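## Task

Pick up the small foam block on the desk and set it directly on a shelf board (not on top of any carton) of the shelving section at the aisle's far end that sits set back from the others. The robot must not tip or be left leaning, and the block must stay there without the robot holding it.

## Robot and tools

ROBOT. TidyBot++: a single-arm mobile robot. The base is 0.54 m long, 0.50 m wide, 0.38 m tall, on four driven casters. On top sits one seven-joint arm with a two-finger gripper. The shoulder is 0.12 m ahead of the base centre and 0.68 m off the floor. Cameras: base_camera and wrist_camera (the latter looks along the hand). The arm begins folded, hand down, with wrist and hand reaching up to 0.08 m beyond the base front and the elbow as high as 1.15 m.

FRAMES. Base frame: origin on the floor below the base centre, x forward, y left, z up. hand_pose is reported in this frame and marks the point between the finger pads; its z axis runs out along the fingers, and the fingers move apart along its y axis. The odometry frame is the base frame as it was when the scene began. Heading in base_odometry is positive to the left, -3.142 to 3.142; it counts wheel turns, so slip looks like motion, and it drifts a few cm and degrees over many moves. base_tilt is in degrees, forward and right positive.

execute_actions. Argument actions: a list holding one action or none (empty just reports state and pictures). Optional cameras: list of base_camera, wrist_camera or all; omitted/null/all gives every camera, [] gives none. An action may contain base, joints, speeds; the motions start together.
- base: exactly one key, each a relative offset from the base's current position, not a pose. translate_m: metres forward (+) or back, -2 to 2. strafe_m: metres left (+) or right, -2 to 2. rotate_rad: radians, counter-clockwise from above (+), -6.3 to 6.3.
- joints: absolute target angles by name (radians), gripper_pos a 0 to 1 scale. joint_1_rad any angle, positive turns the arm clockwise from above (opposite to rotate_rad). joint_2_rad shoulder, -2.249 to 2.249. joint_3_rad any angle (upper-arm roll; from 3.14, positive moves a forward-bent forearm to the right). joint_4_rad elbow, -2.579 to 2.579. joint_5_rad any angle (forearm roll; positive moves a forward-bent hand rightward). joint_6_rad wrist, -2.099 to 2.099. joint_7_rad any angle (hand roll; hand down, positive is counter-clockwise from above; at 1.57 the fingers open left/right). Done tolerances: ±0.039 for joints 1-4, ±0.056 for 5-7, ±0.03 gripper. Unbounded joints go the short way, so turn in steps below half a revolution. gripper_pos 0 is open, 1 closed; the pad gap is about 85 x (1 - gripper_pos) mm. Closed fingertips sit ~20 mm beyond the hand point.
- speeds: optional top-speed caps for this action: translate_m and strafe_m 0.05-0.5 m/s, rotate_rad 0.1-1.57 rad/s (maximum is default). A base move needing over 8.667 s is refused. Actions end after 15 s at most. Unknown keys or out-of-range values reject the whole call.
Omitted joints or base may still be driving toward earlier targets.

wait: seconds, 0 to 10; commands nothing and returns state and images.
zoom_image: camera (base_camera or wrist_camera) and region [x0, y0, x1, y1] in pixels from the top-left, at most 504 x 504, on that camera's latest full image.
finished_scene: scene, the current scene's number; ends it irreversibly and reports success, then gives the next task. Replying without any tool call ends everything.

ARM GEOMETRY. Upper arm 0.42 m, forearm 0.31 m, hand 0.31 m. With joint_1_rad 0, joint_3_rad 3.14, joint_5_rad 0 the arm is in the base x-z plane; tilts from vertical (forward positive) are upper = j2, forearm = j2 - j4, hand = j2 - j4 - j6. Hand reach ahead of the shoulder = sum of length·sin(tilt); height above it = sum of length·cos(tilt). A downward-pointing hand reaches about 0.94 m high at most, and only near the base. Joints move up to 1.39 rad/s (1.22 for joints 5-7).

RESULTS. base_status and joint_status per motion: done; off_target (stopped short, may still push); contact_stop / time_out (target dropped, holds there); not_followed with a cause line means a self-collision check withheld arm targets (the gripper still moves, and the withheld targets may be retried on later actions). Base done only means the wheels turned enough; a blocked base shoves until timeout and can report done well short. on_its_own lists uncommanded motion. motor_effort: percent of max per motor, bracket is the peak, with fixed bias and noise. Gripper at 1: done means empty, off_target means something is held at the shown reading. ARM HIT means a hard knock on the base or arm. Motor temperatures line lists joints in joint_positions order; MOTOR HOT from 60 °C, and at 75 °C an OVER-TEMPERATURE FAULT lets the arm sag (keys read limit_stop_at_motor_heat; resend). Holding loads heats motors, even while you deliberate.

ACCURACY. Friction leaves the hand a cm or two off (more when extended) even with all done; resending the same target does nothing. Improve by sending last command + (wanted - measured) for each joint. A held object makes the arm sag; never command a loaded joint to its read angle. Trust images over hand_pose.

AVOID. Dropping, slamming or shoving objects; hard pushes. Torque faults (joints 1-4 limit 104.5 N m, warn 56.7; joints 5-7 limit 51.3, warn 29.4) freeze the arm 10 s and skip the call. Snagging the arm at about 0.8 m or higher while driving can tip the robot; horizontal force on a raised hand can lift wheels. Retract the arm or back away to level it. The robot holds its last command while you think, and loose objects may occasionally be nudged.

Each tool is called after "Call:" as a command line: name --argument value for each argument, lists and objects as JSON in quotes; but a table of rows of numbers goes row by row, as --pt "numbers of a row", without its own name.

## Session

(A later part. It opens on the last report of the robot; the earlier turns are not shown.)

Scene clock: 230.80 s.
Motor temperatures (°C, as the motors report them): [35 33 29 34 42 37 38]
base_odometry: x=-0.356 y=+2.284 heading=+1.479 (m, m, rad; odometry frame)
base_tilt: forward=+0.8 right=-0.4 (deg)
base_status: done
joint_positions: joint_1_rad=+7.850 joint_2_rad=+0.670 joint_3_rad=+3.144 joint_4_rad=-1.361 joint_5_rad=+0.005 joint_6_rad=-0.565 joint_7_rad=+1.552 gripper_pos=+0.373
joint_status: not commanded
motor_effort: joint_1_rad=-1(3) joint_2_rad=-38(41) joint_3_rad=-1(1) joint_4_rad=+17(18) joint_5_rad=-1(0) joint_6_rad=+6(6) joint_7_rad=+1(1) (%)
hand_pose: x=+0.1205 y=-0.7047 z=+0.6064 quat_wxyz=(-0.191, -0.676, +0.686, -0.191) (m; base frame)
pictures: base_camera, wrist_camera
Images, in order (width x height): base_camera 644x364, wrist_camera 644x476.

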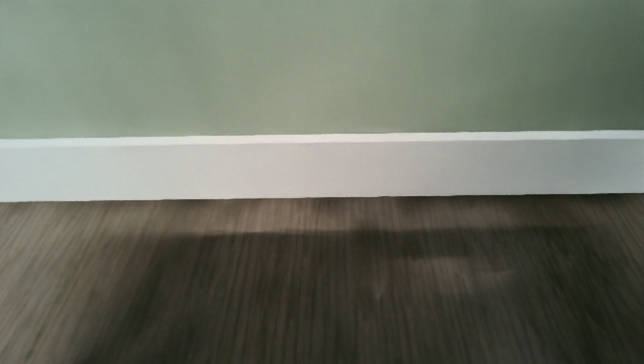

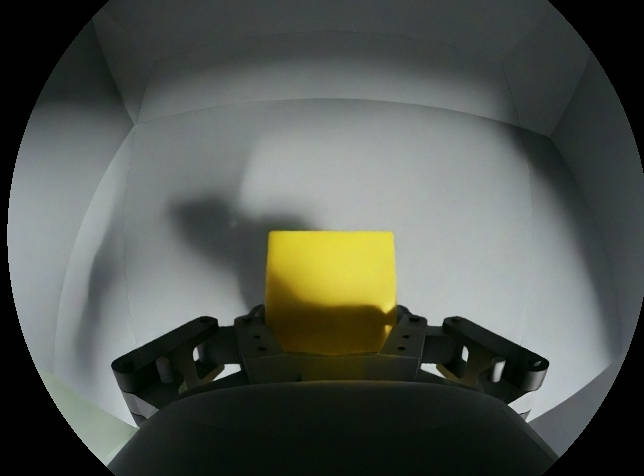

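Call:
execute_actions --actions '[{"joints":{"joint_2_rad":0.725}}]' --cameras '["wrist_camera"]'

Call:
execute_actions --actions '[{"joints":{"joint_2_rad":0.75}}]' --cameras '["wrist_camera"]'

Scene clock: 235.47 s.
Motor temperatures (°C, as the motors report them): [35 33 29 34 42 37 38]
base_odometry: x=-0.356 y=+2.284 heading=+1.479 (m, m, rad; odometry frame)
base_tilt: forward=+0.8 right=-0.4 (deg)
base_status: not commanded
joint_positions: joint_1_rad=+7.850 joint_2_rad=+0.721 joint_3_rad=+3.144 joint_4_rad=-1.360 joint_5_rad=+0.005 joint_6_rad=-0.565 joint_7_rad=+1.552 gripper_pos=+0.373
joint_status: all done
motor_effort: joint_1_rad=-1(0) joint_2_rad=-39(41) joint_3_rad=-1(1) joint_4_rad=+16(17) joint_5_rad=+1(0) joint_6_rad=+5(6) joint_7_rad=+1(1) (%)
hand_pose: x=+0.1205 y=-0.7000 z=+0.5705 quat_wxyz=(-0.173, -0.681, +0.690, -0.173) (m; base frame)
pictures: wrist_camera
Images, in order (width x height): wrist_camera 644x476.

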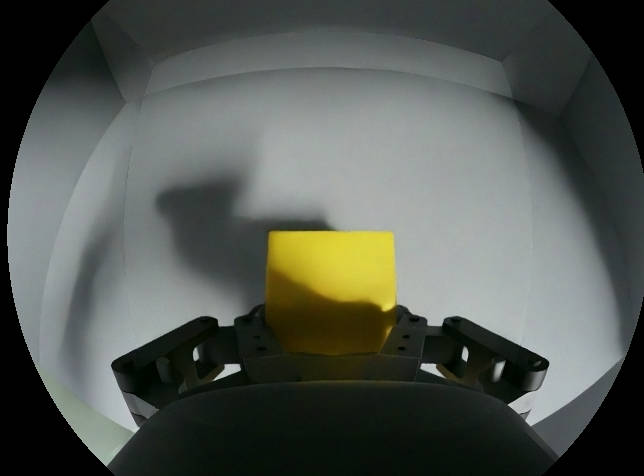

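Scene clock: 236.20 s.
Motor temperatures (°C, as the motors report them): [35 33 29 34 42 37 38]
base_odometry: x=-0.356 y=+2.284 heading=+1.479 (m, m, rad; odometry frame)
base_tilt: forward=+0.7 right=-0.5 (deg)
base_status: not commanded
joint_positions: joint_1_rad=+7.850 joint_2_rad=+0.739 joint_3_rad=+3.144 joint_4_rad=-1.360 joint_5_rad=+0.005 joint_6_rad=-0.565 joint_7_rad=+1.552 gripper_pos=+0.373
joint_status: all done
motor_effort: joint_1_rad=-1(0) joint_2_rad=-40(41) joint_3_rad=-1(1) joint_4_rad=+16(17) joint_5_rad=+0(1) joint_6_rad=+5(5) joint_7_rad=+1(1) (%)
hand_pose: x=+0.1205 y=-0.6978 z=+0.5576 quat_wxyz=(-0.167, -0.682, +0.692, -0.167) (m; base frame)
pictures: wrist_camera
Images, in order (width x height): wrist_camera 644x476.

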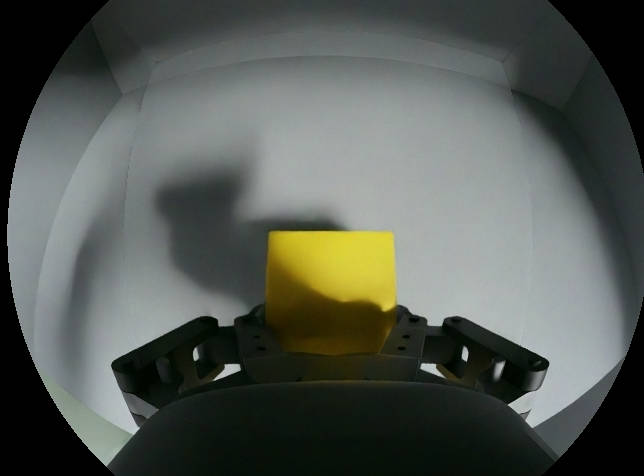

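Call:
execute_actions --actions '[{"joints":{"joint_2_rad":0.78}}]' --cameras '["wrist_camera"]'

Scene clock: 241.60 s.
Motor temperatures (°C, as the motors report them): [35 33 29 34 42 37 38]
base_odometry: x=-0.356 y=+2.284 heading=+1.479 (m, m, rad; odometry frame)
base_tilt: forward=+0.7 right=-0.4 (deg)
base_status: not commanded
joint_positions: joint_1_rad=+7.850 joint_2_rad=+0.745 joint_3_rad=+3.144 joint_4_rad=-1.355 joint_5_rad=+0.005 joint_6_rad=-0.565 joint_7_rad=+1.552 gripper_pos=+0.373
joint_status: all done
motor_effort: joint_1_rad=-1(0) joint_2_rad=-36(39) joint_3_rad=-1(1) joint_4_rad=+15(16) joint_5_rad=-1(0) joint_6_rad=+5(6) joint_7_rad=+1(1) (%)
hand_pose: x=+0.1205 y=-0.6995 z=+0.5559 quat_wxyz=(-0.167, -0.682, +0.692, -0.167) (m; base frame)
pictures: wrist_camera
Images, in order (width x height): wrist_camera 644x476.

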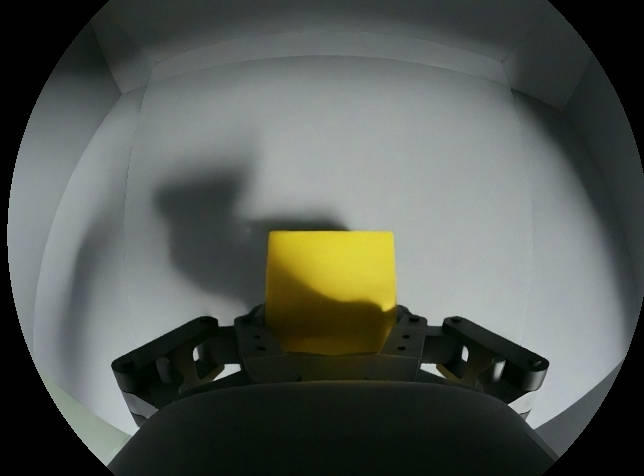

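Contact. Release.

Call:
execute_actions --actions '[{"joints":{"joint_2_rad":0.745,"gripper_pos":0}}]' --cameras '["wrist_camera"]'

Call:
execute_actions --actions '[{"base":{"strafe_m":0.2},"joints":{"joint_2_rad":0.68}}]' --cameras '["wrist_camera"]'

Scene clock: 246.73 s.
Motor temperatures (°C, as the motors report them): [35 33 29 34 42 37 38]
base_odometry: x=-0.356 y=+2.284 heading=+1.479 (m, m, rad; odometry frame)
base_tilt: forward=+0.7 right=-0.5 (deg)
base_status: not commanded
joint_positions: joint_1_rad=+7.850 joint_2_rad=+0.744 joint_3_rad=+3.144 joint_4_rad=-1.355 joint_5_rad=+0.005 joint_6_rad=-0.565 joint_7_rad=+1.552 gripper_pos=+0.000
joint_status: all done
motor_effort: joint_1_rad=-1(1) joint_2_rad=-40(42) joint_3_rad=-1(1) joint_4_rad=+16(16) joint_5_rad=-1(0) joint_6_rad=+5(6) joint_7_rad=+1(1) (%)
hand_pose: x=+0.1205 y=-0.6996 z=+0.5565 quat_wxyz=(-0.167, -0.682, +0.692, -0.167) (m; base frame)
pictures: wrist_camera
Images, in order (width x height): wrist_camera 644x476.

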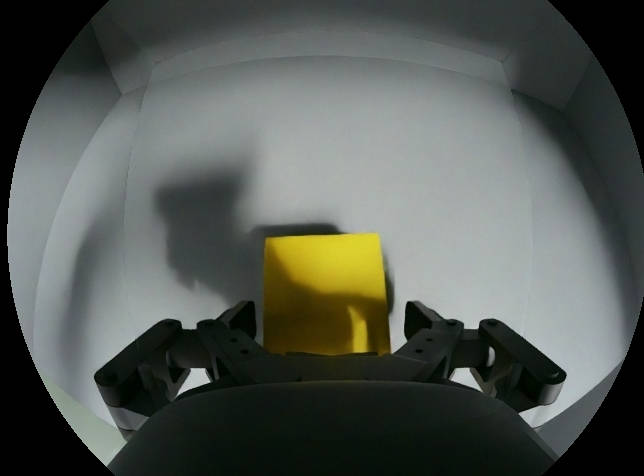

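Scene clock: 248.43 s.
Motor temperatures (°C, as the motors report them): [35 33 29 34 42 37 38]
base_odometry: x=-0.555 y=+2.303 heading=+1.479 (m, m, rad; odometry frame)
base_tilt: forward=+0.8 right=-0.4 (deg)
base_status: done
joint_positions: joint_1_rad=+7.854 joint_2_rad=+0.685 joint_3_rad=+3.144 joint_4_rad=-1.356 joint_5_rad=+0.005 joint_6_rad=-0.565 joint_7_rad=+1.552 gripper_pos=+0.000
joint_status: all done
motor_effort: joint_1_rad=+0(6) joint_2_rad=-38(43) joint_3_rad=-1(4) joint_4_rad=+16(18) joint_5_rad=-1(1) joint_6_rad=+6(6) joint_7_rad=+1(1) (%)
hand_pose: x=+0.1180 y=-0.7054 z=+0.5977 quat_wxyz=(-0.187, -0.676, +0.688, -0.187) (m; base frame)
pictures: wrist_camera
Images, in order (width x height): wrist_camera 644x476.

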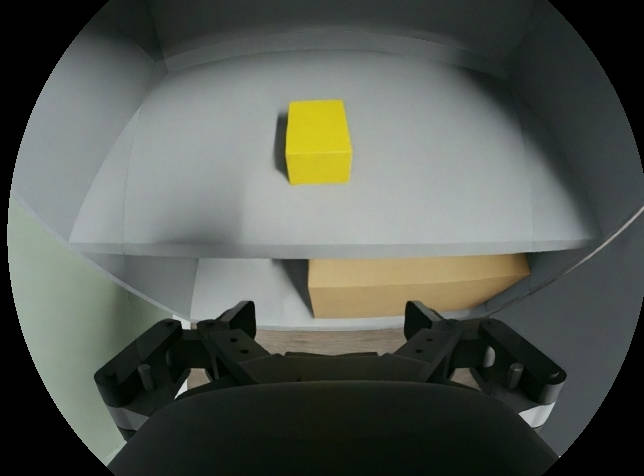

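Call:
finished_scene --scene 1

The scene is finished: the task was done.


## Next scene

Pick up the small cardboard box on the desk and set it directly on a shelf board (not on top of any carton) of the shelving section at the aisle's far end that sits set back from the others. The robot must not tip or be left leaning, and the box must stay there without the robot holding it.

Call:
execute_actions --actions '[]'

Scene clock: 0.00 s.
Motor temperatures (°C, as the motors report them): [35 33 29 34 41 37 38]
base_odometry: x=+0.000 y=+0.000 heading=+0.000 (m, m, rad; odometry frame)
base_tilt: forward=+0.8 right=-0.5 (deg)
base_status: not commanded
joint_positions: joint_1_rad=-0.001 joint_2_rad=-0.347 joint_3_rad=+3.113 joint_4_rad=-2.519 joint_5_rad=-0.044 joint_6_rad=-0.830 joint_7_rad=+1.532 gripper_pos=+0.000
joint_status: not commanded
motor_effort: joint_1_rad=-1 joint_2_rad=-1 joint_3_rad=+0 joint_4_rad=+13 joint_5_rad=+0 joint_6_rad=+2 joint_7_rad=+0 (%)
hand_pose: x=+0.2778 y=+0.0150 z=+0.5913 quat_wxyz=(-0.015, +0.997, -0.019, +0.069) (m; base frame)
pictures: base_camera, wrist_camera
Images, in order (width x height): base_camera 644x364, wrist_camera 644x476.

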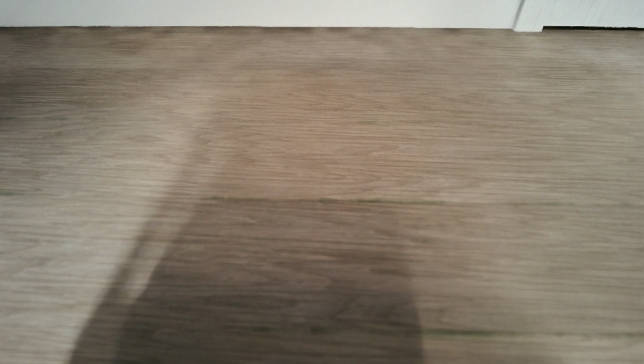

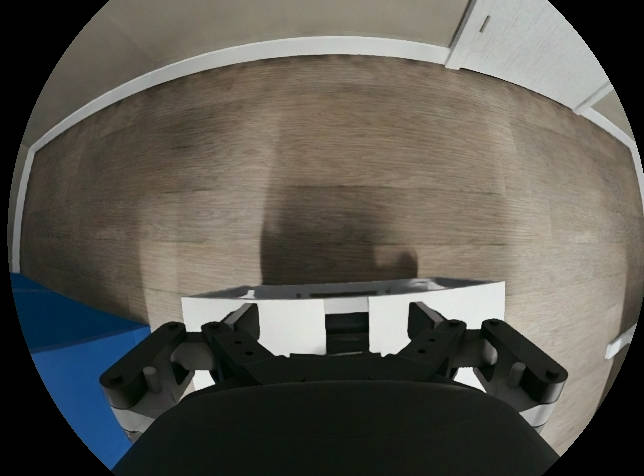

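Similar layout. Turn right and raise the camera.

Call:
execute_actions --actions '[{"base":{"rotate_rad":-1.571},"joints":{"joint_2_rad":-0.3,"joint_3_rad":3.15,"joint_5_rad":0.03,"joint_4_rad":-0.6,"joint_6_rad":-1.7,"joint_7_rad":1.6}}]'

Scene clock: 5.80 s.
Motor temperatures (°C, as the motors report them): [35 33 29 34 41 37 38]
base_odometry: x=+0.000 y=+0.000 heading=-1.570 (m, m, rad; odometry frame)
base_tilt: forward=+0.8 right=-0.5 (deg)
base_status: done
joint_positions: joint_1_rad=-0.001 joint_2_rad=-0.318 joint_3_rad=+3.131 joint_4_rad=-0.607 joint_5_rad=+0.006 joint_6_rad=-1.661 joint_7_rad=+1.559 gripper_pos=+0.000
joint_status: all done
motor_effort: joint_1_rad=-1(1) joint_2_rad=+2(9) joint_3_rad=+0(1) joint_4_rad=+9(19) joint_5_rad=-1(1) joint_6_rad=+9(7) joint_7_rad=+1(1) (%)
hand_pose: x=+0.3661 y=+0.0042 z=+1.2674 quat_wxyz=(-0.003, +0.828, -0.001, +0.561) (m; base frame)
pictures: base_camera, wrist_camera
Images, in order (width x height): base_camera 644x364, wrist_camera 644x476.

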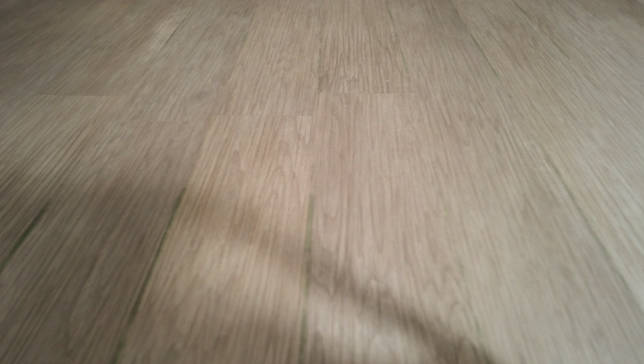

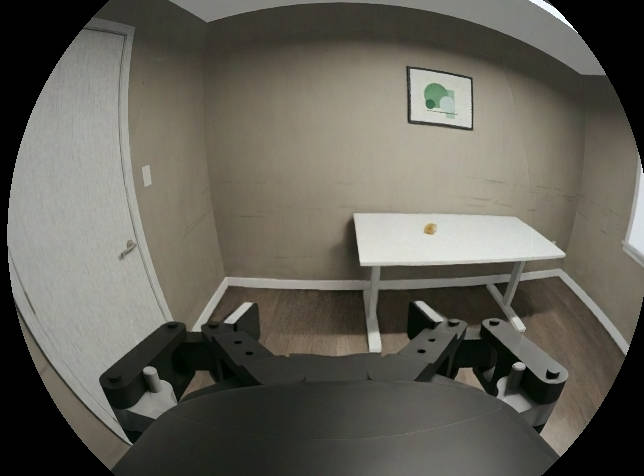

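Call:
execute_actions --actions '[{"base":{"strafe_m":-0.64}}]' --cameras '["wrist_camera"]'

Call:
execute_actions --actions '[{"base":{"translate_m":0.85},"joints":{"joint_2_rad":0.0,"joint_4_rad":-1.0,"joint_6_rad":-1.5}}]'

Scene clock: 17.53 s.
Motor temperatures (°C, as the motors report them): [35 33 29 34 41 37 38]
base_odometry: x=-0.640 y=+0.000 heading=-1.571 (m, m, rad; odometry frame)
base_tilt: forward=+0.8 right=-0.4 (deg)
base_status: done
joint_positions: joint_1_rad=-0.001 joint_2_rad=-0.318 joint_3_rad=+3.137 joint_4_rad=-0.607 joint_5_rad=+0.010 joint_6_rad=-1.661 joint_7_rad=+1.559 gripper_pos=+0.000
joint_status: not commanded
motor_effort: joint_1_rad=-1(0) joint_2_rad=+2(2) joint_3_rad=-1(2) joint_4_rad=+9(9) joint_5_rad=-1(0) joint_6_rad=+8(8) joint_7_rad=+1(0) (%)
hand_pose: x=+0.3664 y=+0.0002 z=+1.2674 quat_wxyz=(+0.000, +0.828, -0.006, +0.561) (m; base frame)
pictures: wrist_camera
Images, in order (width x height): wrist_camera 644x476.

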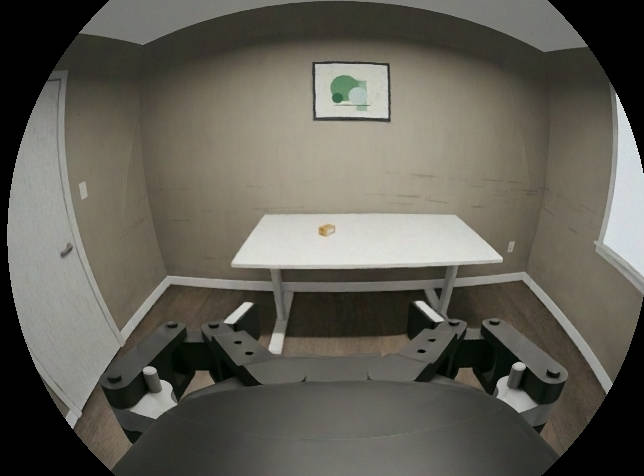

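Scene clock: 20.50 s.
Motor temperatures (°C, as the motors report them): [35 33 29 34 42 37 38]
base_odometry: x=-0.640 y=-0.850 heading=-1.571 (m, m, rad; odometry frame)
base_tilt: forward=+0.8 right=-0.5 (deg)
base_status: done
joint_positions: joint_1_rad=-0.001 joint_2_rad=+0.007 joint_3_rad=+3.137 joint_4_rad=-1.002 joint_5_rad=+0.010 joint_6_rad=-1.535 joint_7_rad=+1.559 gripper_pos=+0.000
joint_status: all done
motor_effort: joint_1_rad=+0(0) joint_2_rad=-16(21) joint_3_rad=-1(0) joint_4_rad=+16(18) joint_5_rad=+0(1) joint_6_rad=+5(9) joint_7_rad=+1(1) (%)
hand_pose: x=+0.5630 y=+0.0003 z=+1.0126 quat_wxyz=(+0.002, +0.956, -0.005, +0.294) (m; base frame)
pictures: base_camera, wrist_camera
Images, in order (width x height): base_camera 644x364, wrist_camera 644x476.

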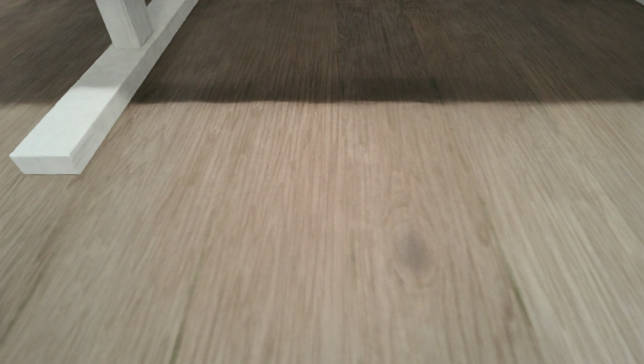

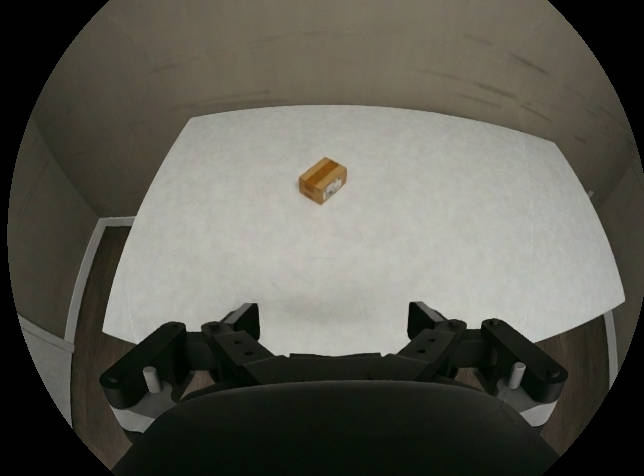

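Call:
execute_actions --actions '[{"base":{"translate_m":0.22},"joints":{"joint_1_rad":-0.155,"joint_2_rad":0.56,"joint_4_rad":-0.69,"joint_5_rad":0.23,"joint_6_rad":-1.70,"joint_7_rad":0.70}}]'

Scene clock: 55.10 s.
Motor temperatures (°C, as the motors report them): [35 33 29 34 42 37 38]
base_odometry: x=-0.641 y=-1.070 heading=-1.571 (m, m, rad; odometry frame)
base_tilt: forward=+0.8 right=-0.5 (deg)
base_status: done
joint_positions: joint_1_rad=-0.142 joint_2_rad=+0.562 joint_3_rad=+3.137 joint_4_rad=-0.700 joint_5_rad=+0.206 joint_6_rad=-1.661 joint_7_rad=+0.737 gripper_pos=+0.000
joint_status: all done
motor_effort: joint_1_rad=-1(2) joint_2_rad=-34(40) joint_3_rad=+0(1) joint_4_rad=+16(17) joint_5_rad=+2(2) joint_6_rad=+3(6) joint_7_rad=+0(0) (%)
hand_pose: x=+0.7111 y=+0.0237 z=+0.8354 quat_wxyz=(+0.037, +0.924, -0.353, +0.142) (m; base frame)
pictures: base_camera, wrist_camera
Images, in order (width x height): base_camera 644x364, wrist_camera 644x476.

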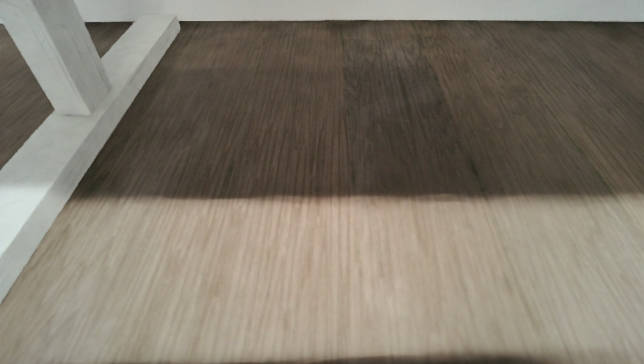

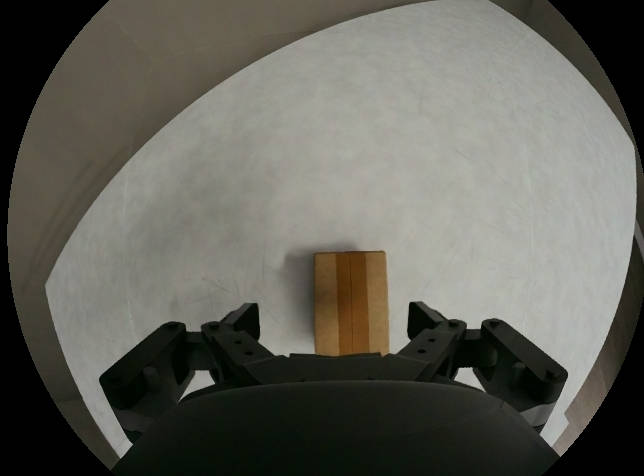

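Call:
execute_actions --actions '[{"base":{"strafe_m":-0.017},"joints":{"joint_4_rad":-0.94,"joint_6_rad":-1.41,"joint_7_rad":0.66}}]' --cameras '["wrist_camera"]'

Scene clock: 68.83 s.
Motor temperatures (°C, as the motors report them): [35 33 29 34 42 37 38]
base_odometry: x=-0.658 y=-1.070 heading=-1.571 (m, m, rad; odometry frame)
base_tilt: forward=+0.8 right=-0.4 (deg)
base_status: done
joint_positions: joint_1_rad=-0.148 joint_2_rad=+0.561 joint_3_rad=+3.139 joint_4_rad=-0.933 joint_5_rad=+0.208 joint_6_rad=-1.447 joint_7_rad=+0.701 gripper_pos=+0.000
joint_status: all done
motor_effort: joint_1_rad=-1(2) joint_2_rad=-34(36) joint_3_rad=+0(1) joint_4_rad=+16(17) joint_5_rad=+1(1) joint_6_rad=+3(4) joint_7_rad=+1(1) (%)
hand_pose: x=+0.7207 y=+0.0276 z=+0.7636 quat_wxyz=(+0.041, +0.927, -0.346, +0.137) (m; base frame)
pictures: wrist_camera
Images, in order (width x height): wrist_camera 644x476.

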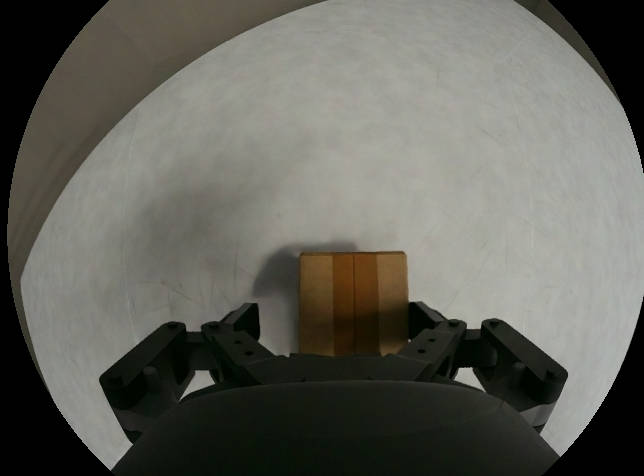

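Call:
execute_actions --actions '[{"base":{"translate_m":-0.015}}]' --cameras '[]'

Call:
execute_actions --actions '[{"joints":{"joint_4_rad":-1.02,"joint_6_rad":-1.33}}]' --cameras '["wrist_camera"]'

Scene clock: 73.93 s.
Motor temperatures (°C, as the motors report them): [35 33 29 34 42 37 38]
base_odometry: x=-0.658 y=-1.056 heading=-1.571 (m, m, rad; odometry frame)
base_tilt: forward=+0.8 right=-0.4 (deg)
base_status: done
joint_positions: joint_1_rad=-0.148 joint_2_rad=+0.559 joint_3_rad=+3.139 joint_4_rad=-0.933 joint_5_rad=+0.209 joint_6_rad=-1.446 joint_7_rad=+0.701 gripper_pos=+0.000
joint_status: not commanded
motor_effort: joint_1_rad=+0(1) joint_2_rad=-33(37) joint_3_rad=+0(0) joint_4_rad=+16(17) joint_5_rad=+1(2) joint_6_rad=+3(3) joint_7_rad=+1(1) (%)
hand_pose: x=+0.7207 y=+0.0280 z=+0.7649 quat_wxyz=(+0.041, +0.927, -0.346, +0.139) (m; base frame)
pictures: none
No camera images: the call's "cameras" was empty. Leave "cameras" out to get every camera's image.

Scene clock: 74.80 s.
Motor temperatures (°C, as the motors report them): [35 33 29 34 42 37 38]
base_odometry: x=-0.658 y=-1.056 heading=-1.571 (m, m, rad; odometry frame)
base_tilt: forward=+0.7 right=-0.4 (deg)
base_status: not commanded
joint_positions: joint_1_rad=-0.148 joint_2_rad=+0.560 joint_3_rad=+3.139 joint_4_rad=-1.015 joint_5_rad=+0.209 joint_6_rad=-1.367 joint_7_rad=+0.701 gripper_pos=+0.000
joint_status: all done
motor_effort: joint_1_rad=+0(1) joint_2_rad=-34(36) joint_3_rad=+0(0) joint_4_rad=+17(17) joint_5_rad=+1(1) joint_6_rad=+3(3) joint_7_rad=+0(1) (%)
hand_pose: x=+0.7210 y=+0.0289 z=+0.7385 quat_wxyz=(+0.041, +0.930, -0.338, +0.137) (m; base frame)
pictures: wrist_camera
Images, in order (width x height): wrist_camera 644x476.

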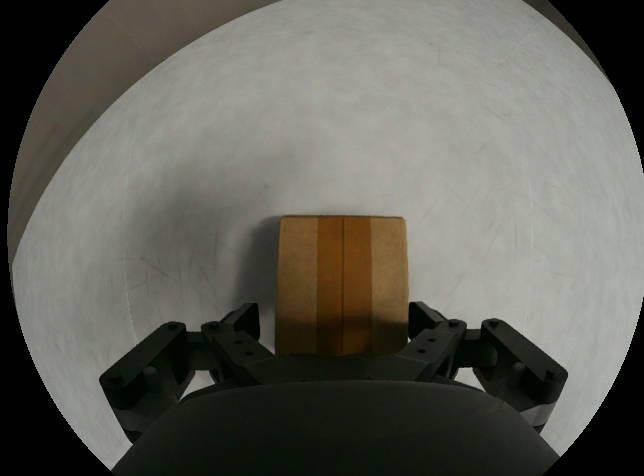

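Call:
execute_actions --actions '[{"joints":{"gripper_pos":1.0}}]' --cameras '["wrist_camera"]'

Call:
execute_actions --actions '[{"base":{"translate_m":-0.6},"joints":{"joint_1_rad":0.012,"joint_2_rad":-0.3,"joint_4_rad":-0.7,"joint_5_rad":-0.02,"joint_6_rad":-1.8,"joint_7_rad":1.6}}]' --cameras '[]'

Call:
execute_actions --actions '[{"base":{"rotate_rad":3.1416}}]'

Scene clock: 80.60 s.
Motor temperatures (°C, as the motors report them): [35 33 29 34 42 37 38]
base_odometry: x=-0.658 y=-1.056 heading=-1.571 (m, m, rad; odometry frame)
base_tilt: forward=+0.8 right=-0.4 (deg)
base_status: not commanded
joint_positions: joint_1_rad=-0.148 joint_2_rad=+0.558 joint_3_rad=+3.139 joint_4_rad=-1.016 joint_5_rad=+0.209 joint_6_rad=-1.367 joint_7_rad=+0.701 gripper_pos=+0.347
joint_status: gripper_pos off_target (ended at +0.347, target +1.000)
motor_effort: joint_1_rad=+0(1) joint_2_rad=-33(36) joint_3_rad=+0(1) joint_4_rad=+16(17) joint_5_rad=+1(2) joint_6_rad=+2(3) joint_7_rad=+0(1) (%)
hand_pose: x=+0.7208 y=+0.0287 z=+0.7393 quat_wxyz=(+0.041, +0.930, -0.338, +0.137) (m; base frame)
pictures: wrist_camera
Images, in order (width x height): wrist_camera 644x476.

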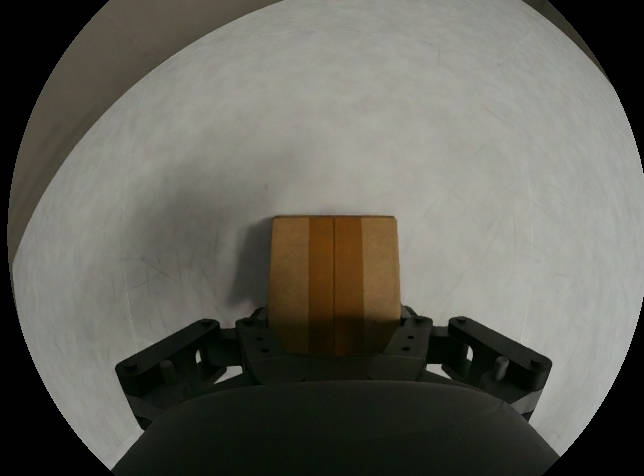

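Scene clock: 83.33 s.
Motor temperatures (°C, as the motors report them): [35 33 29 34 42 37 38]
base_odometry: x=-0.658 y=-0.455 heading=-1.570 (m, m, rad; odometry frame)
base_tilt: forward=+0.7 right=-0.5 (deg)
base_status: done
joint_positions: joint_1_rad=-0.004 joint_2_rad=-0.309 joint_3_rad=+3.139 joint_4_rad=-0.705 joint_5_rad=+0.004 joint_6_rad=-1.770 joint_7_rad=+1.561 gripper_pos=+0.347
joint_status: all done
motor_effort: joint_1_rad=-1(2) joint_2_rad=+0(40) joint_3_rad=+0(1) joint_4_rad=+11(20) joint_5_rad=-1(2) joint_6_rad=+8(10) joint_7_rad=+1(0) (%)
hand_pose: x=+0.3699 y=+0.0024 z=+1.1984 quat_wxyz=(-0.002, +0.883, -0.002, +0.469) (m; base frame)
pictures: none
No camera images: the call's "cameras" was empty. Leave "cameras" out to get every camera's image.

Scene clock: 86.63 s.
Motor temperatures (°C, as the motors report them): [35 33 29 34 42 37 38]
base_odometry: x=-0.658 y=-0.455 heading=+1.570 (m, m, rad; odometry frame)
base_tilt: forward=+0.8 right=-0.5 (deg)
base_status: done
joint_positions: joint_1_rad=-0.003 joint_2_rad=-0.307 joint_3_rad=+3.139 joint_4_rad=-0.705 joint_5_rad=+0.001 joint_6_rad=-1.770 joint_7_rad=+1.561 gripper_pos=+0.347
joint_status: not commanded
motor_effort: joint_1_rad=-1(1) joint_2_rad=+0(1) joint_3_rad=+0(2) joint_4_rad=+11(12) joint_5_rad=+0(1) joint_6_rad=+8(9) joint_7_rad=+1(1) (%)
hand_pose: x=+0.3710 y=+0.0029 z=+1.1978 quat_wxyz=(-0.003, +0.884, -0.002, +0.468) (m; base frame)
pictures: base_camera, wrist_camera
Images, in order (width x height): base_camera 644x364, wrist_camera 644x476.

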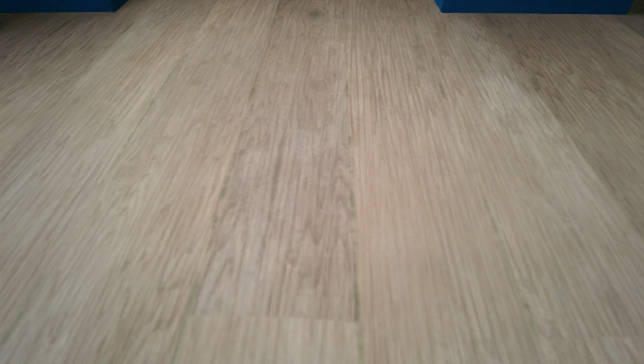

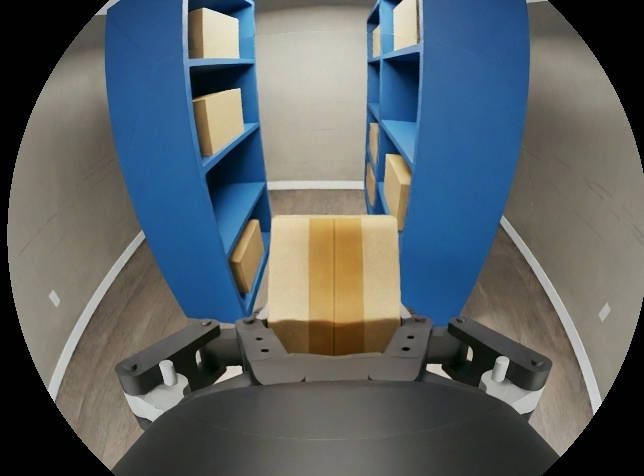

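Call:
execute_actions --actions '[{"base":{"strafe_m":0.085}}]' --cameras '[]'

Call:
execute_actions --actions '[{"base":{"translate_m":0.7}}]'

Scene clock: 97.50 s.
Motor temperatures (°C, as the motors report them): [35 33 29 34 42 37 38]
base_odometry: x=-0.743 y=-0.455 heading=+1.571 (m, m, rad; odometry frame)
base_tilt: forward=+0.8 right=-0.5 (deg)
base_status: done
joint_positions: joint_1_rad=-0.003 joint_2_rad=-0.307 joint_3_rad=+3.140 joint_4_rad=-0.705 joint_5_rad=-0.001 joint_6_rad=-1.770 joint_7_rad=+1.561 gripper_pos=+0.347
joint_status: not commanded
motor_effort: joint_1_rad=+0(0) joint_2_rad=+0(0) joint_3_rad=+0(1) joint_4_rad=+11(11) joint_5_rad=+0(2) joint_6_rad=+9(9) joint_7_rad=+1(1) (%)
hand_pose: x=+0.3710 y=+0.0032 z=+1.1978 quat_wxyz=(-0.004, +0.884, -0.002, +0.468) (m; base frame)
pictures: none
No camera images: the call's "cameras" was empty. Leave "cameras" out to get every camera's image.

Scene clock: 100.27 s.
Motor temperatures (°C, as the motors report them): [35 33 29 34 42 37 38]
base_odometry: x=-0.744 y=+0.245 heading=+1.571 (m, m, rad; odometry frame)
base_tilt: forward=+0.8 right=-0.5 (deg)
base_status: done
joint_positions: joint_1_rad=-0.003 joint_2_rad=-0.296 joint_3_rad=+3.140 joint_4_rad=-0.705 joint_5_rad=-0.001 joint_6_rad=-1.770 joint_7_rad=+1.561 gripper_pos=+0.347
joint_status: not commanded
motor_effort: joint_1_rad=+0(0) joint_2_rad=-2(5) joint_3_rad=+0(0) joint_4_rad=+11(12) joint_5_rad=-1(1) joint_6_rad=+8(9) joint_7_rad=+1(1) (%)
hand_pose: x=+0.3765 y=+0.0032 z=+1.1951 quat_wxyz=(-0.004, +0.886, -0.002, +0.463) (m; base frame)
pictures: base_camera, wrist_camera
Images, in order (width x height): base_camera 644x364, wrist_camera 644x476.

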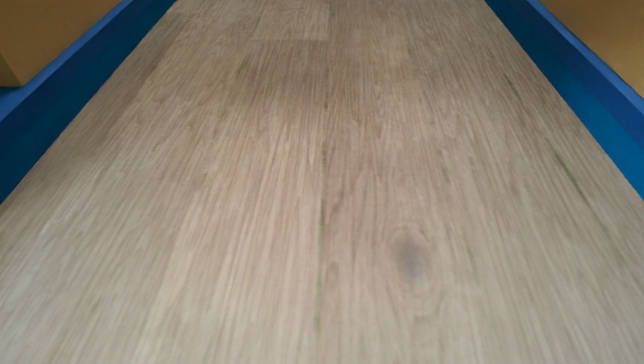

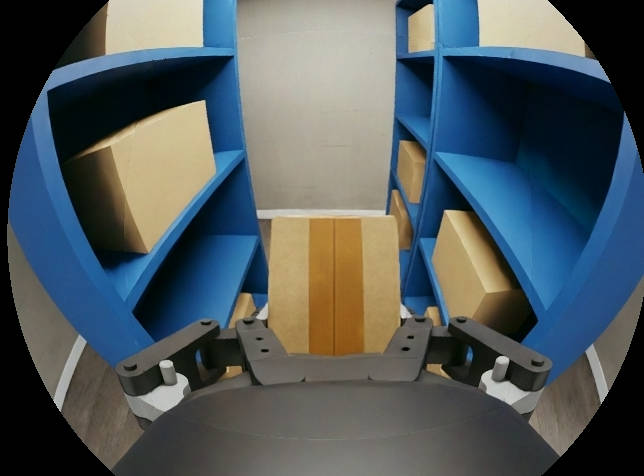

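Call:
execute_actions --actions '[{"base":{"translate_m":1.6}}]'

Scene clock: 107.73 s.
Motor temperatures (°C, as the motors report them): [35 33 29 34 42 37 38]
base_odometry: x=-0.745 y=+1.845 heading=+1.571 (m, m, rad; odometry frame)
base_tilt: forward=+0.8 right=-0.5 (deg)
base_status: done
joint_positions: joint_1_rad=-0.003 joint_2_rad=-0.295 joint_3_rad=+3.140 joint_4_rad=-0.705 joint_5_rad=-0.001 joint_6_rad=-1.770 joint_7_rad=+1.561 gripper_pos=+0.347
joint_status: not commanded
motor_effort: joint_1_rad=+0(0) joint_2_rad=-1(4) joint_3_rad=+0(1) joint_4_rad=+11(12) joint_5_rad=-1(0) joint_6_rad=+8(9) joint_7_rad=+1(1) (%)
hand_pose: x=+0.3771 y=+0.0032 z=+1.1948 quat_wxyz=(-0.004, +0.886, -0.002, +0.463) (m; base frame)
pictures: base_camera, wrist_camera
Images, in order (width x height): base_camera 644x364, wrist_camera 644x476.

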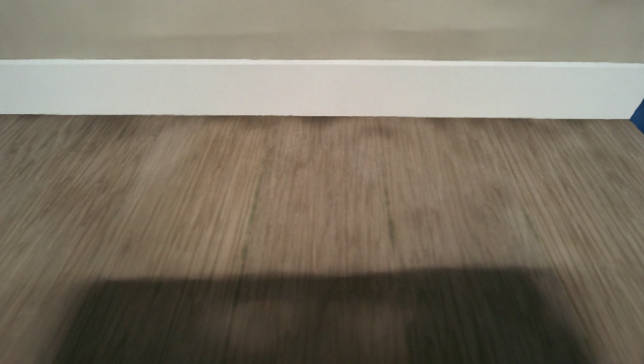

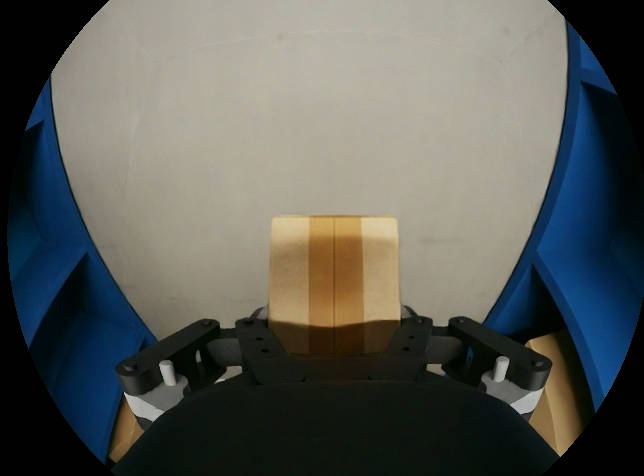

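Call:
execute_actions --actions '[{"base":{"translate_m":0.16},"speeds":{"translate_m":0.08},"joints":{"joint_1_rad":-1.56}}]'

Scene clock: 115.03 s.
Motor temperatures (°C, as the motors report them): [35 33 29 34 42 37 38]
base_odometry: x=-0.745 y=+2.005 heading=+1.571 (m, m, rad; odometry frame)
base_tilt: forward=+0.8 right=-0.5 (deg)
base_status: done
joint_positions: joint_1_rad=-1.547 joint_2_rad=-0.299 joint_3_rad=+3.140 joint_4_rad=-0.705 joint_5_rad=-0.001 joint_6_rad=-1.770 joint_7_rad=+1.561 gripper_pos=+0.347
joint_status: all done
motor_effort: joint_1_rad=+0(1) joint_2_rad=+0(3) joint_3_rad=+0(1) joint_4_rad=+11(11) joint_5_rad=-1(1) joint_6_rad=+8(9) joint_7_rad=+1(1) (%)
hand_pose: x=+0.1228 y=+0.2560 z=+1.1958 quat_wxyz=(-0.327, +0.636, +0.616, +0.330) (m; base frame)
pictures: base_camera, wrist_camera
Images, in order (width x height): base_camera 644x364, wrist_camera 644x476.

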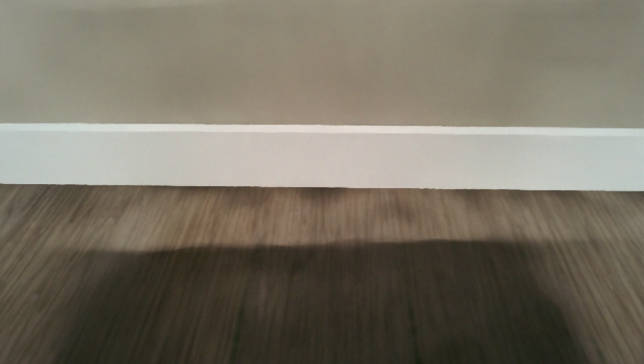

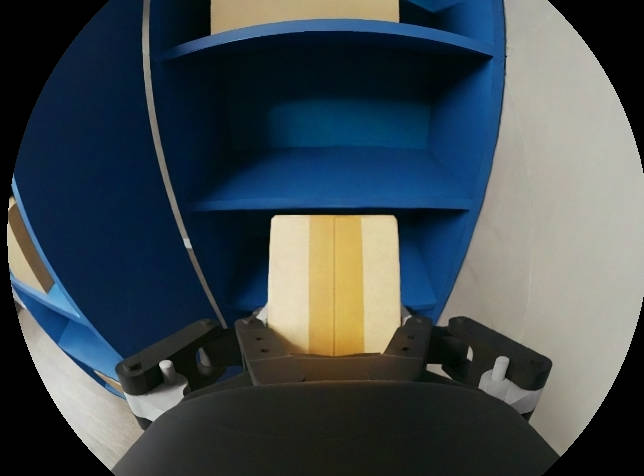

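Call:
execute_actions --actions '[{"joints":{"joint_2_rad":0.595,"joint_4_rad":-1.505,"joint_6_rad":-0.505}}]' --cameras '["wrist_camera"]'

Scene clock: 128.37 s.
Motor temperatures (°C, as the motors report them): [35 33 29 34 42 37 38]
base_odometry: x=-0.745 y=+2.005 heading=+1.571 (m, m, rad; odometry frame)
base_tilt: forward=+0.8 right=-0.5 (deg)
base_status: not commanded
joint_positions: joint_1_rad=-1.547 joint_2_rad=+0.596 joint_3_rad=+3.140 joint_4_rad=-1.503 joint_5_rad=-0.001 joint_6_rad=-0.545 joint_7_rad=+1.561 gripper_pos=+0.347
joint_status: all done
motor_effort: joint_1_rad=-1(0) joint_2_rad=-36(40) joint_3_rad=-1(1) joint_4_rad=+17(19) joint_5_rad=-1(1) joint_6_rad=+6(9) joint_7_rad=+1(1) (%)
hand_pose: x=+0.1325 y=+0.6564 z=+0.5980 quat_wxyz=(-0.174, +0.697, +0.674, +0.175) (m; base frame)
pictures: wrist_camera
Images, in order (width x height): wrist_camera 644x476.

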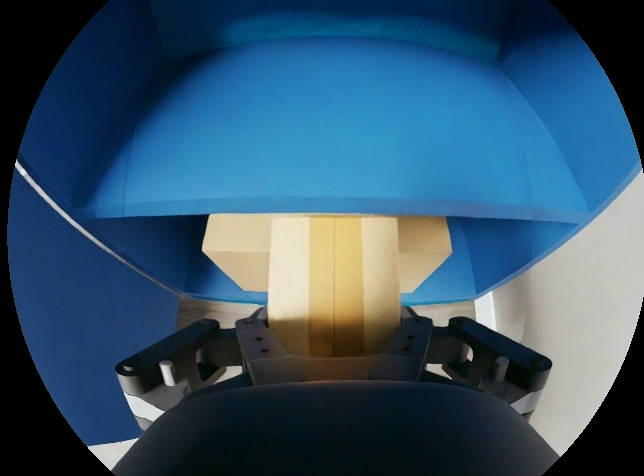

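Call:
execute_actions --actions '[{"base":{"strafe_m":0.25},"speeds":{"strafe_m":0.2}}]' --cameras '["wrist_camera"]'

Scene clock: 136.20 s.
Motor temperatures (°C, as the motors report them): [35 33 29 34 42 37 38]
base_odometry: x=-0.995 y=+2.005 heading=+1.571 (m, m, rad; odometry frame)
base_tilt: forward=+0.8 right=-0.5 (deg)
base_status: done
joint_positions: joint_1_rad=-1.547 joint_2_rad=+0.596 joint_3_rad=+3.140 joint_4_rad=-1.504 joint_5_rad=-0.001 joint_6_rad=-0.543 joint_7_rad=+1.561 gripper_pos=+0.347
joint_status: not commanded
motor_effort: joint_1_rad=+0(0) joint_2_rad=-36(37) joint_3_rad=-1(1) joint_4_rad=+17(18) joint_5_rad=-1(1) joint_6_rad=+6(6) joint_7_rad=+1(1) (%)
hand_pose: x=+0.1324 y=+0.6563 z=+0.5977 quat_wxyz=(-0.174, +0.697, +0.674, +0.175) (m; base frame)
pictures: wrist_camera
Images, in order (width x height): wrist_camera 644x476.

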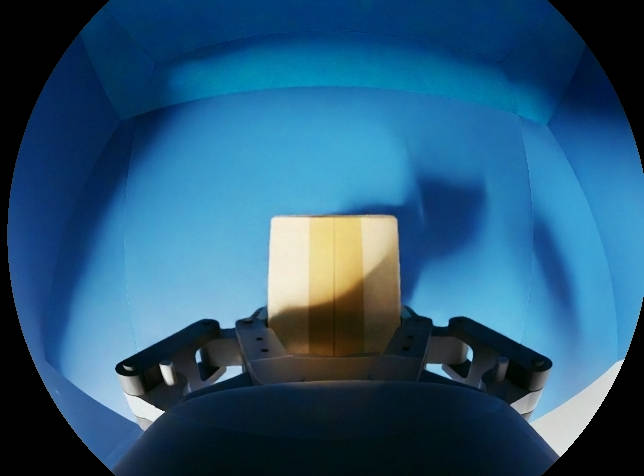

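Call:
execute_actions --actions '[{"joints":{"joint_2_rad":0.705,"joint_4_rad":-1.35,"joint_6_rad":-0.77}}]' --cameras '["wrist_camera"]'

Call:
execute_actions --actions '[{"joints":{"joint_2_rad":0.74}}]' --cameras '["wrist_camera"]'

Scene clock: 144.03 s.
Motor temperatures (°C, as the motors report them): [35 33 29 34 42 37 38]
base_odometry: x=-0.995 y=+2.005 heading=+1.571 (m, m, rad; odometry frame)
base_tilt: forward=+0.8 right=-0.5 (deg)
base_status: not commanded
joint_positions: joint_1_rad=-1.547 joint_2_rad=+0.703 joint_3_rad=+3.140 joint_4_rad=-1.363 joint_5_rad=-0.001 joint_6_rad=-0.739 joint_7_rad=+1.561 gripper_pos=+0.347
joint_status: all done
motor_effort: joint_1_rad=+0(0) joint_2_rad=-38(42) joint_3_rad=-1(1) joint_4_rad=+16(18) joint_5_rad=+0(2) joint_6_rad=+5(6) joint_7_rad=+1(1) (%)
hand_pose: x=+0.1322 y=+0.6513 z=+0.5597 quat_wxyz=(-0.118, +0.709, +0.685, +0.119) (m; base frame)
pictures: wrist_camera
Images, in order (width x height): wrist_camera 644x476.

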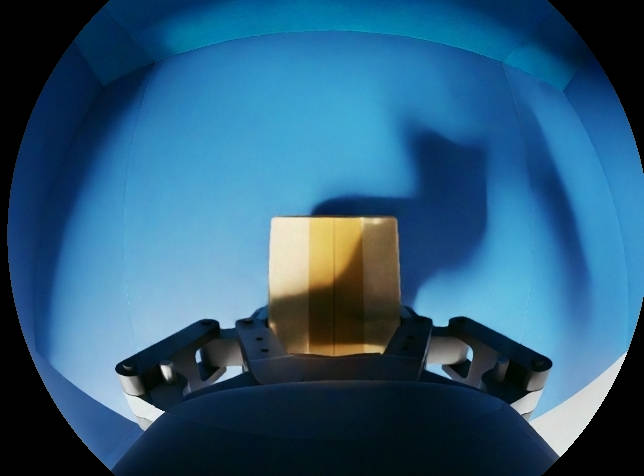

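Scene clock: 144.70 s.
Motor temperatures (°C, as the motors report them): [35 33 29 34 42 37 38]
base_odometry: x=-0.995 y=+2.005 heading=+1.571 (m, m, rad; odometry frame)
base_tilt: forward=+0.8 right=-0.5 (deg)
base_status: not commanded
joint_positions: joint_1_rad=-1.547 joint_2_rad=+0.715 joint_3_rad=+3.140 joint_4_rad=-1.354 joint_5_rad=-0.001 joint_6_rad=-0.739 joint_7_rad=+1.561 gripper_pos=+0.347
joint_status: all done
motor_effort: joint_1_rad=-1(1) joint_2_rad=-33(39) joint_3_rad=-1(1) joint_4_rad=+12(16) joint_5_rad=-1(0) joint_6_rad=+2(4) joint_7_rad=+1(1) (%)
hand_pose: x=+0.1323 y=+0.6536 z=+0.5550 quat_wxyz=(-0.117, +0.709, +0.686, +0.117) (m; base frame)
pictures: wrist_camera
Images, in order (width x height): wrist_camera 644x476.

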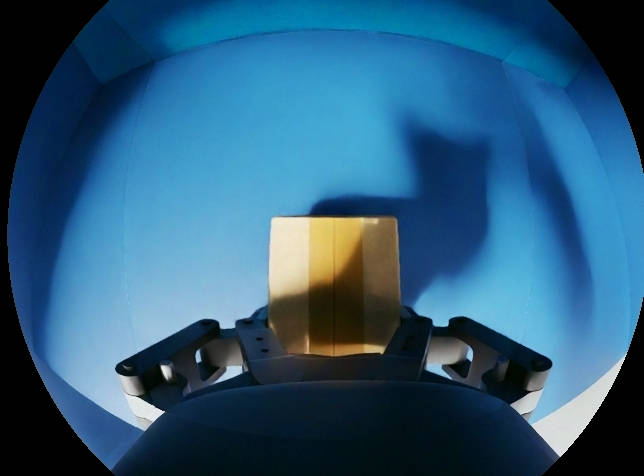

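Call:
execute_actions --actions '[{"joints":{"joint_2_rad":0.715,"gripper_pos":0}}]' --cameras '["wrist_camera"]'

Call:
execute_actions --actions '[{"base":{"strafe_m":-0.15},"joints":{"joint_2_rad":0.69}}]' --cameras '["wrist_camera"]'

Scene clock: 150.30 s.
Motor temperatures (°C, as the motors report them): [35 33 29 34 42 37 38]
base_odometry: x=-0.995 y=+2.005 heading=+1.571 (m, m, rad; odometry frame)
base_tilt: forward=+0.7 right=-0.5 (deg)
base_status: not commanded
joint_positions: joint_1_rad=-1.547 joint_2_rad=+0.715 joint_3_rad=+3.140 joint_4_rad=-1.353 joint_5_rad=-0.001 joint_6_rad=-0.739 joint_7_rad=+1.561 gripper_pos=+0.000
joint_status: all done
motor_effort: joint_1_rad=-1(0) joint_2_rad=-37(38) joint_3_rad=-1(1) joint_4_rad=+15(16) joint_5_rad=-1(0) joint_6_rad=+4(4) joint_7_rad=+0(1) (%)
hand_pose: x=+0.1323 y=+0.6543 z=+0.5555 quat_wxyz=(-0.118, +0.709, +0.685, +0.118) (m; base frame)
pictures: wrist_camera
Images, in order (width x height): wrist_camera 644x476.

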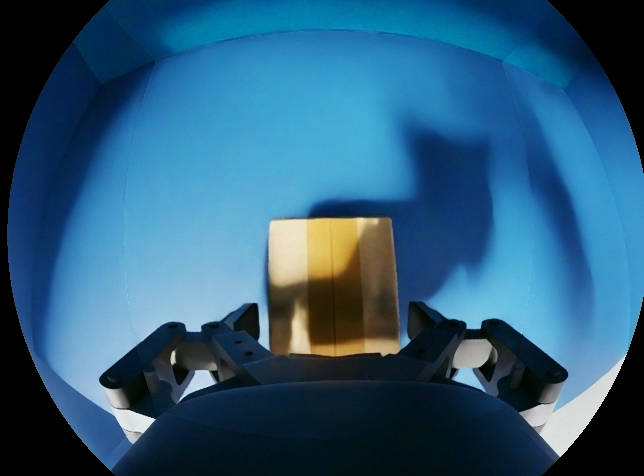

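Scene clock: 151.67 s.
Motor temperatures (°C, as the motors report them): [35 33 29 34 42 37 38]
base_odometry: x=-0.845 y=+2.006 heading=+1.571 (m, m, rad; odometry frame)
base_tilt: forward=+0.8 right=-0.5 (deg)
base_status: done
joint_positions: joint_1_rad=-1.550 joint_2_rad=+0.701 joint_3_rad=+3.141 joint_4_rad=-1.353 joint_5_rad=-0.002 joint_6_rad=-0.739 joint_7_rad=+1.561 gripper_pos=+0.000
joint_status: all done
motor_effort: joint_1_rad=+0(2) joint_2_rad=-38(40) joint_3_rad=-1(2) joint_4_rad=+16(17) joint_5_rad=-2(0) joint_6_rad=+4(5) joint_7_rad=+1(1) (%)
hand_pose: x=+0.1303 y=+0.6558 z=+0.5648 quat_wxyz=(-0.123, +0.707, +0.686, +0.122) (m; base frame)
pictures: wrist_camera
Images, in order (width x height): wrist_camera 644x476.

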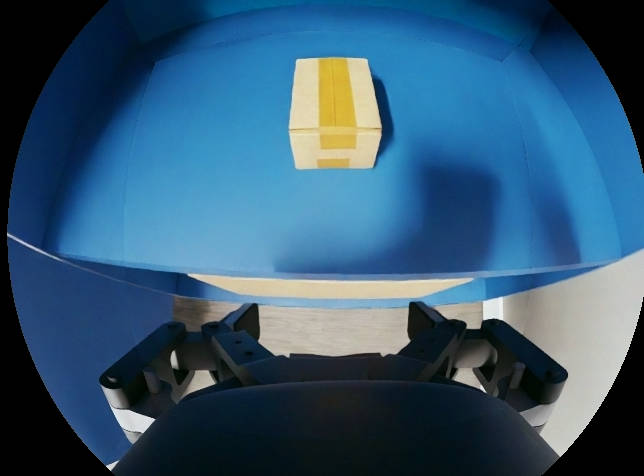

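Call:
finished_scene --scene 2

The scene is finished: the task was done.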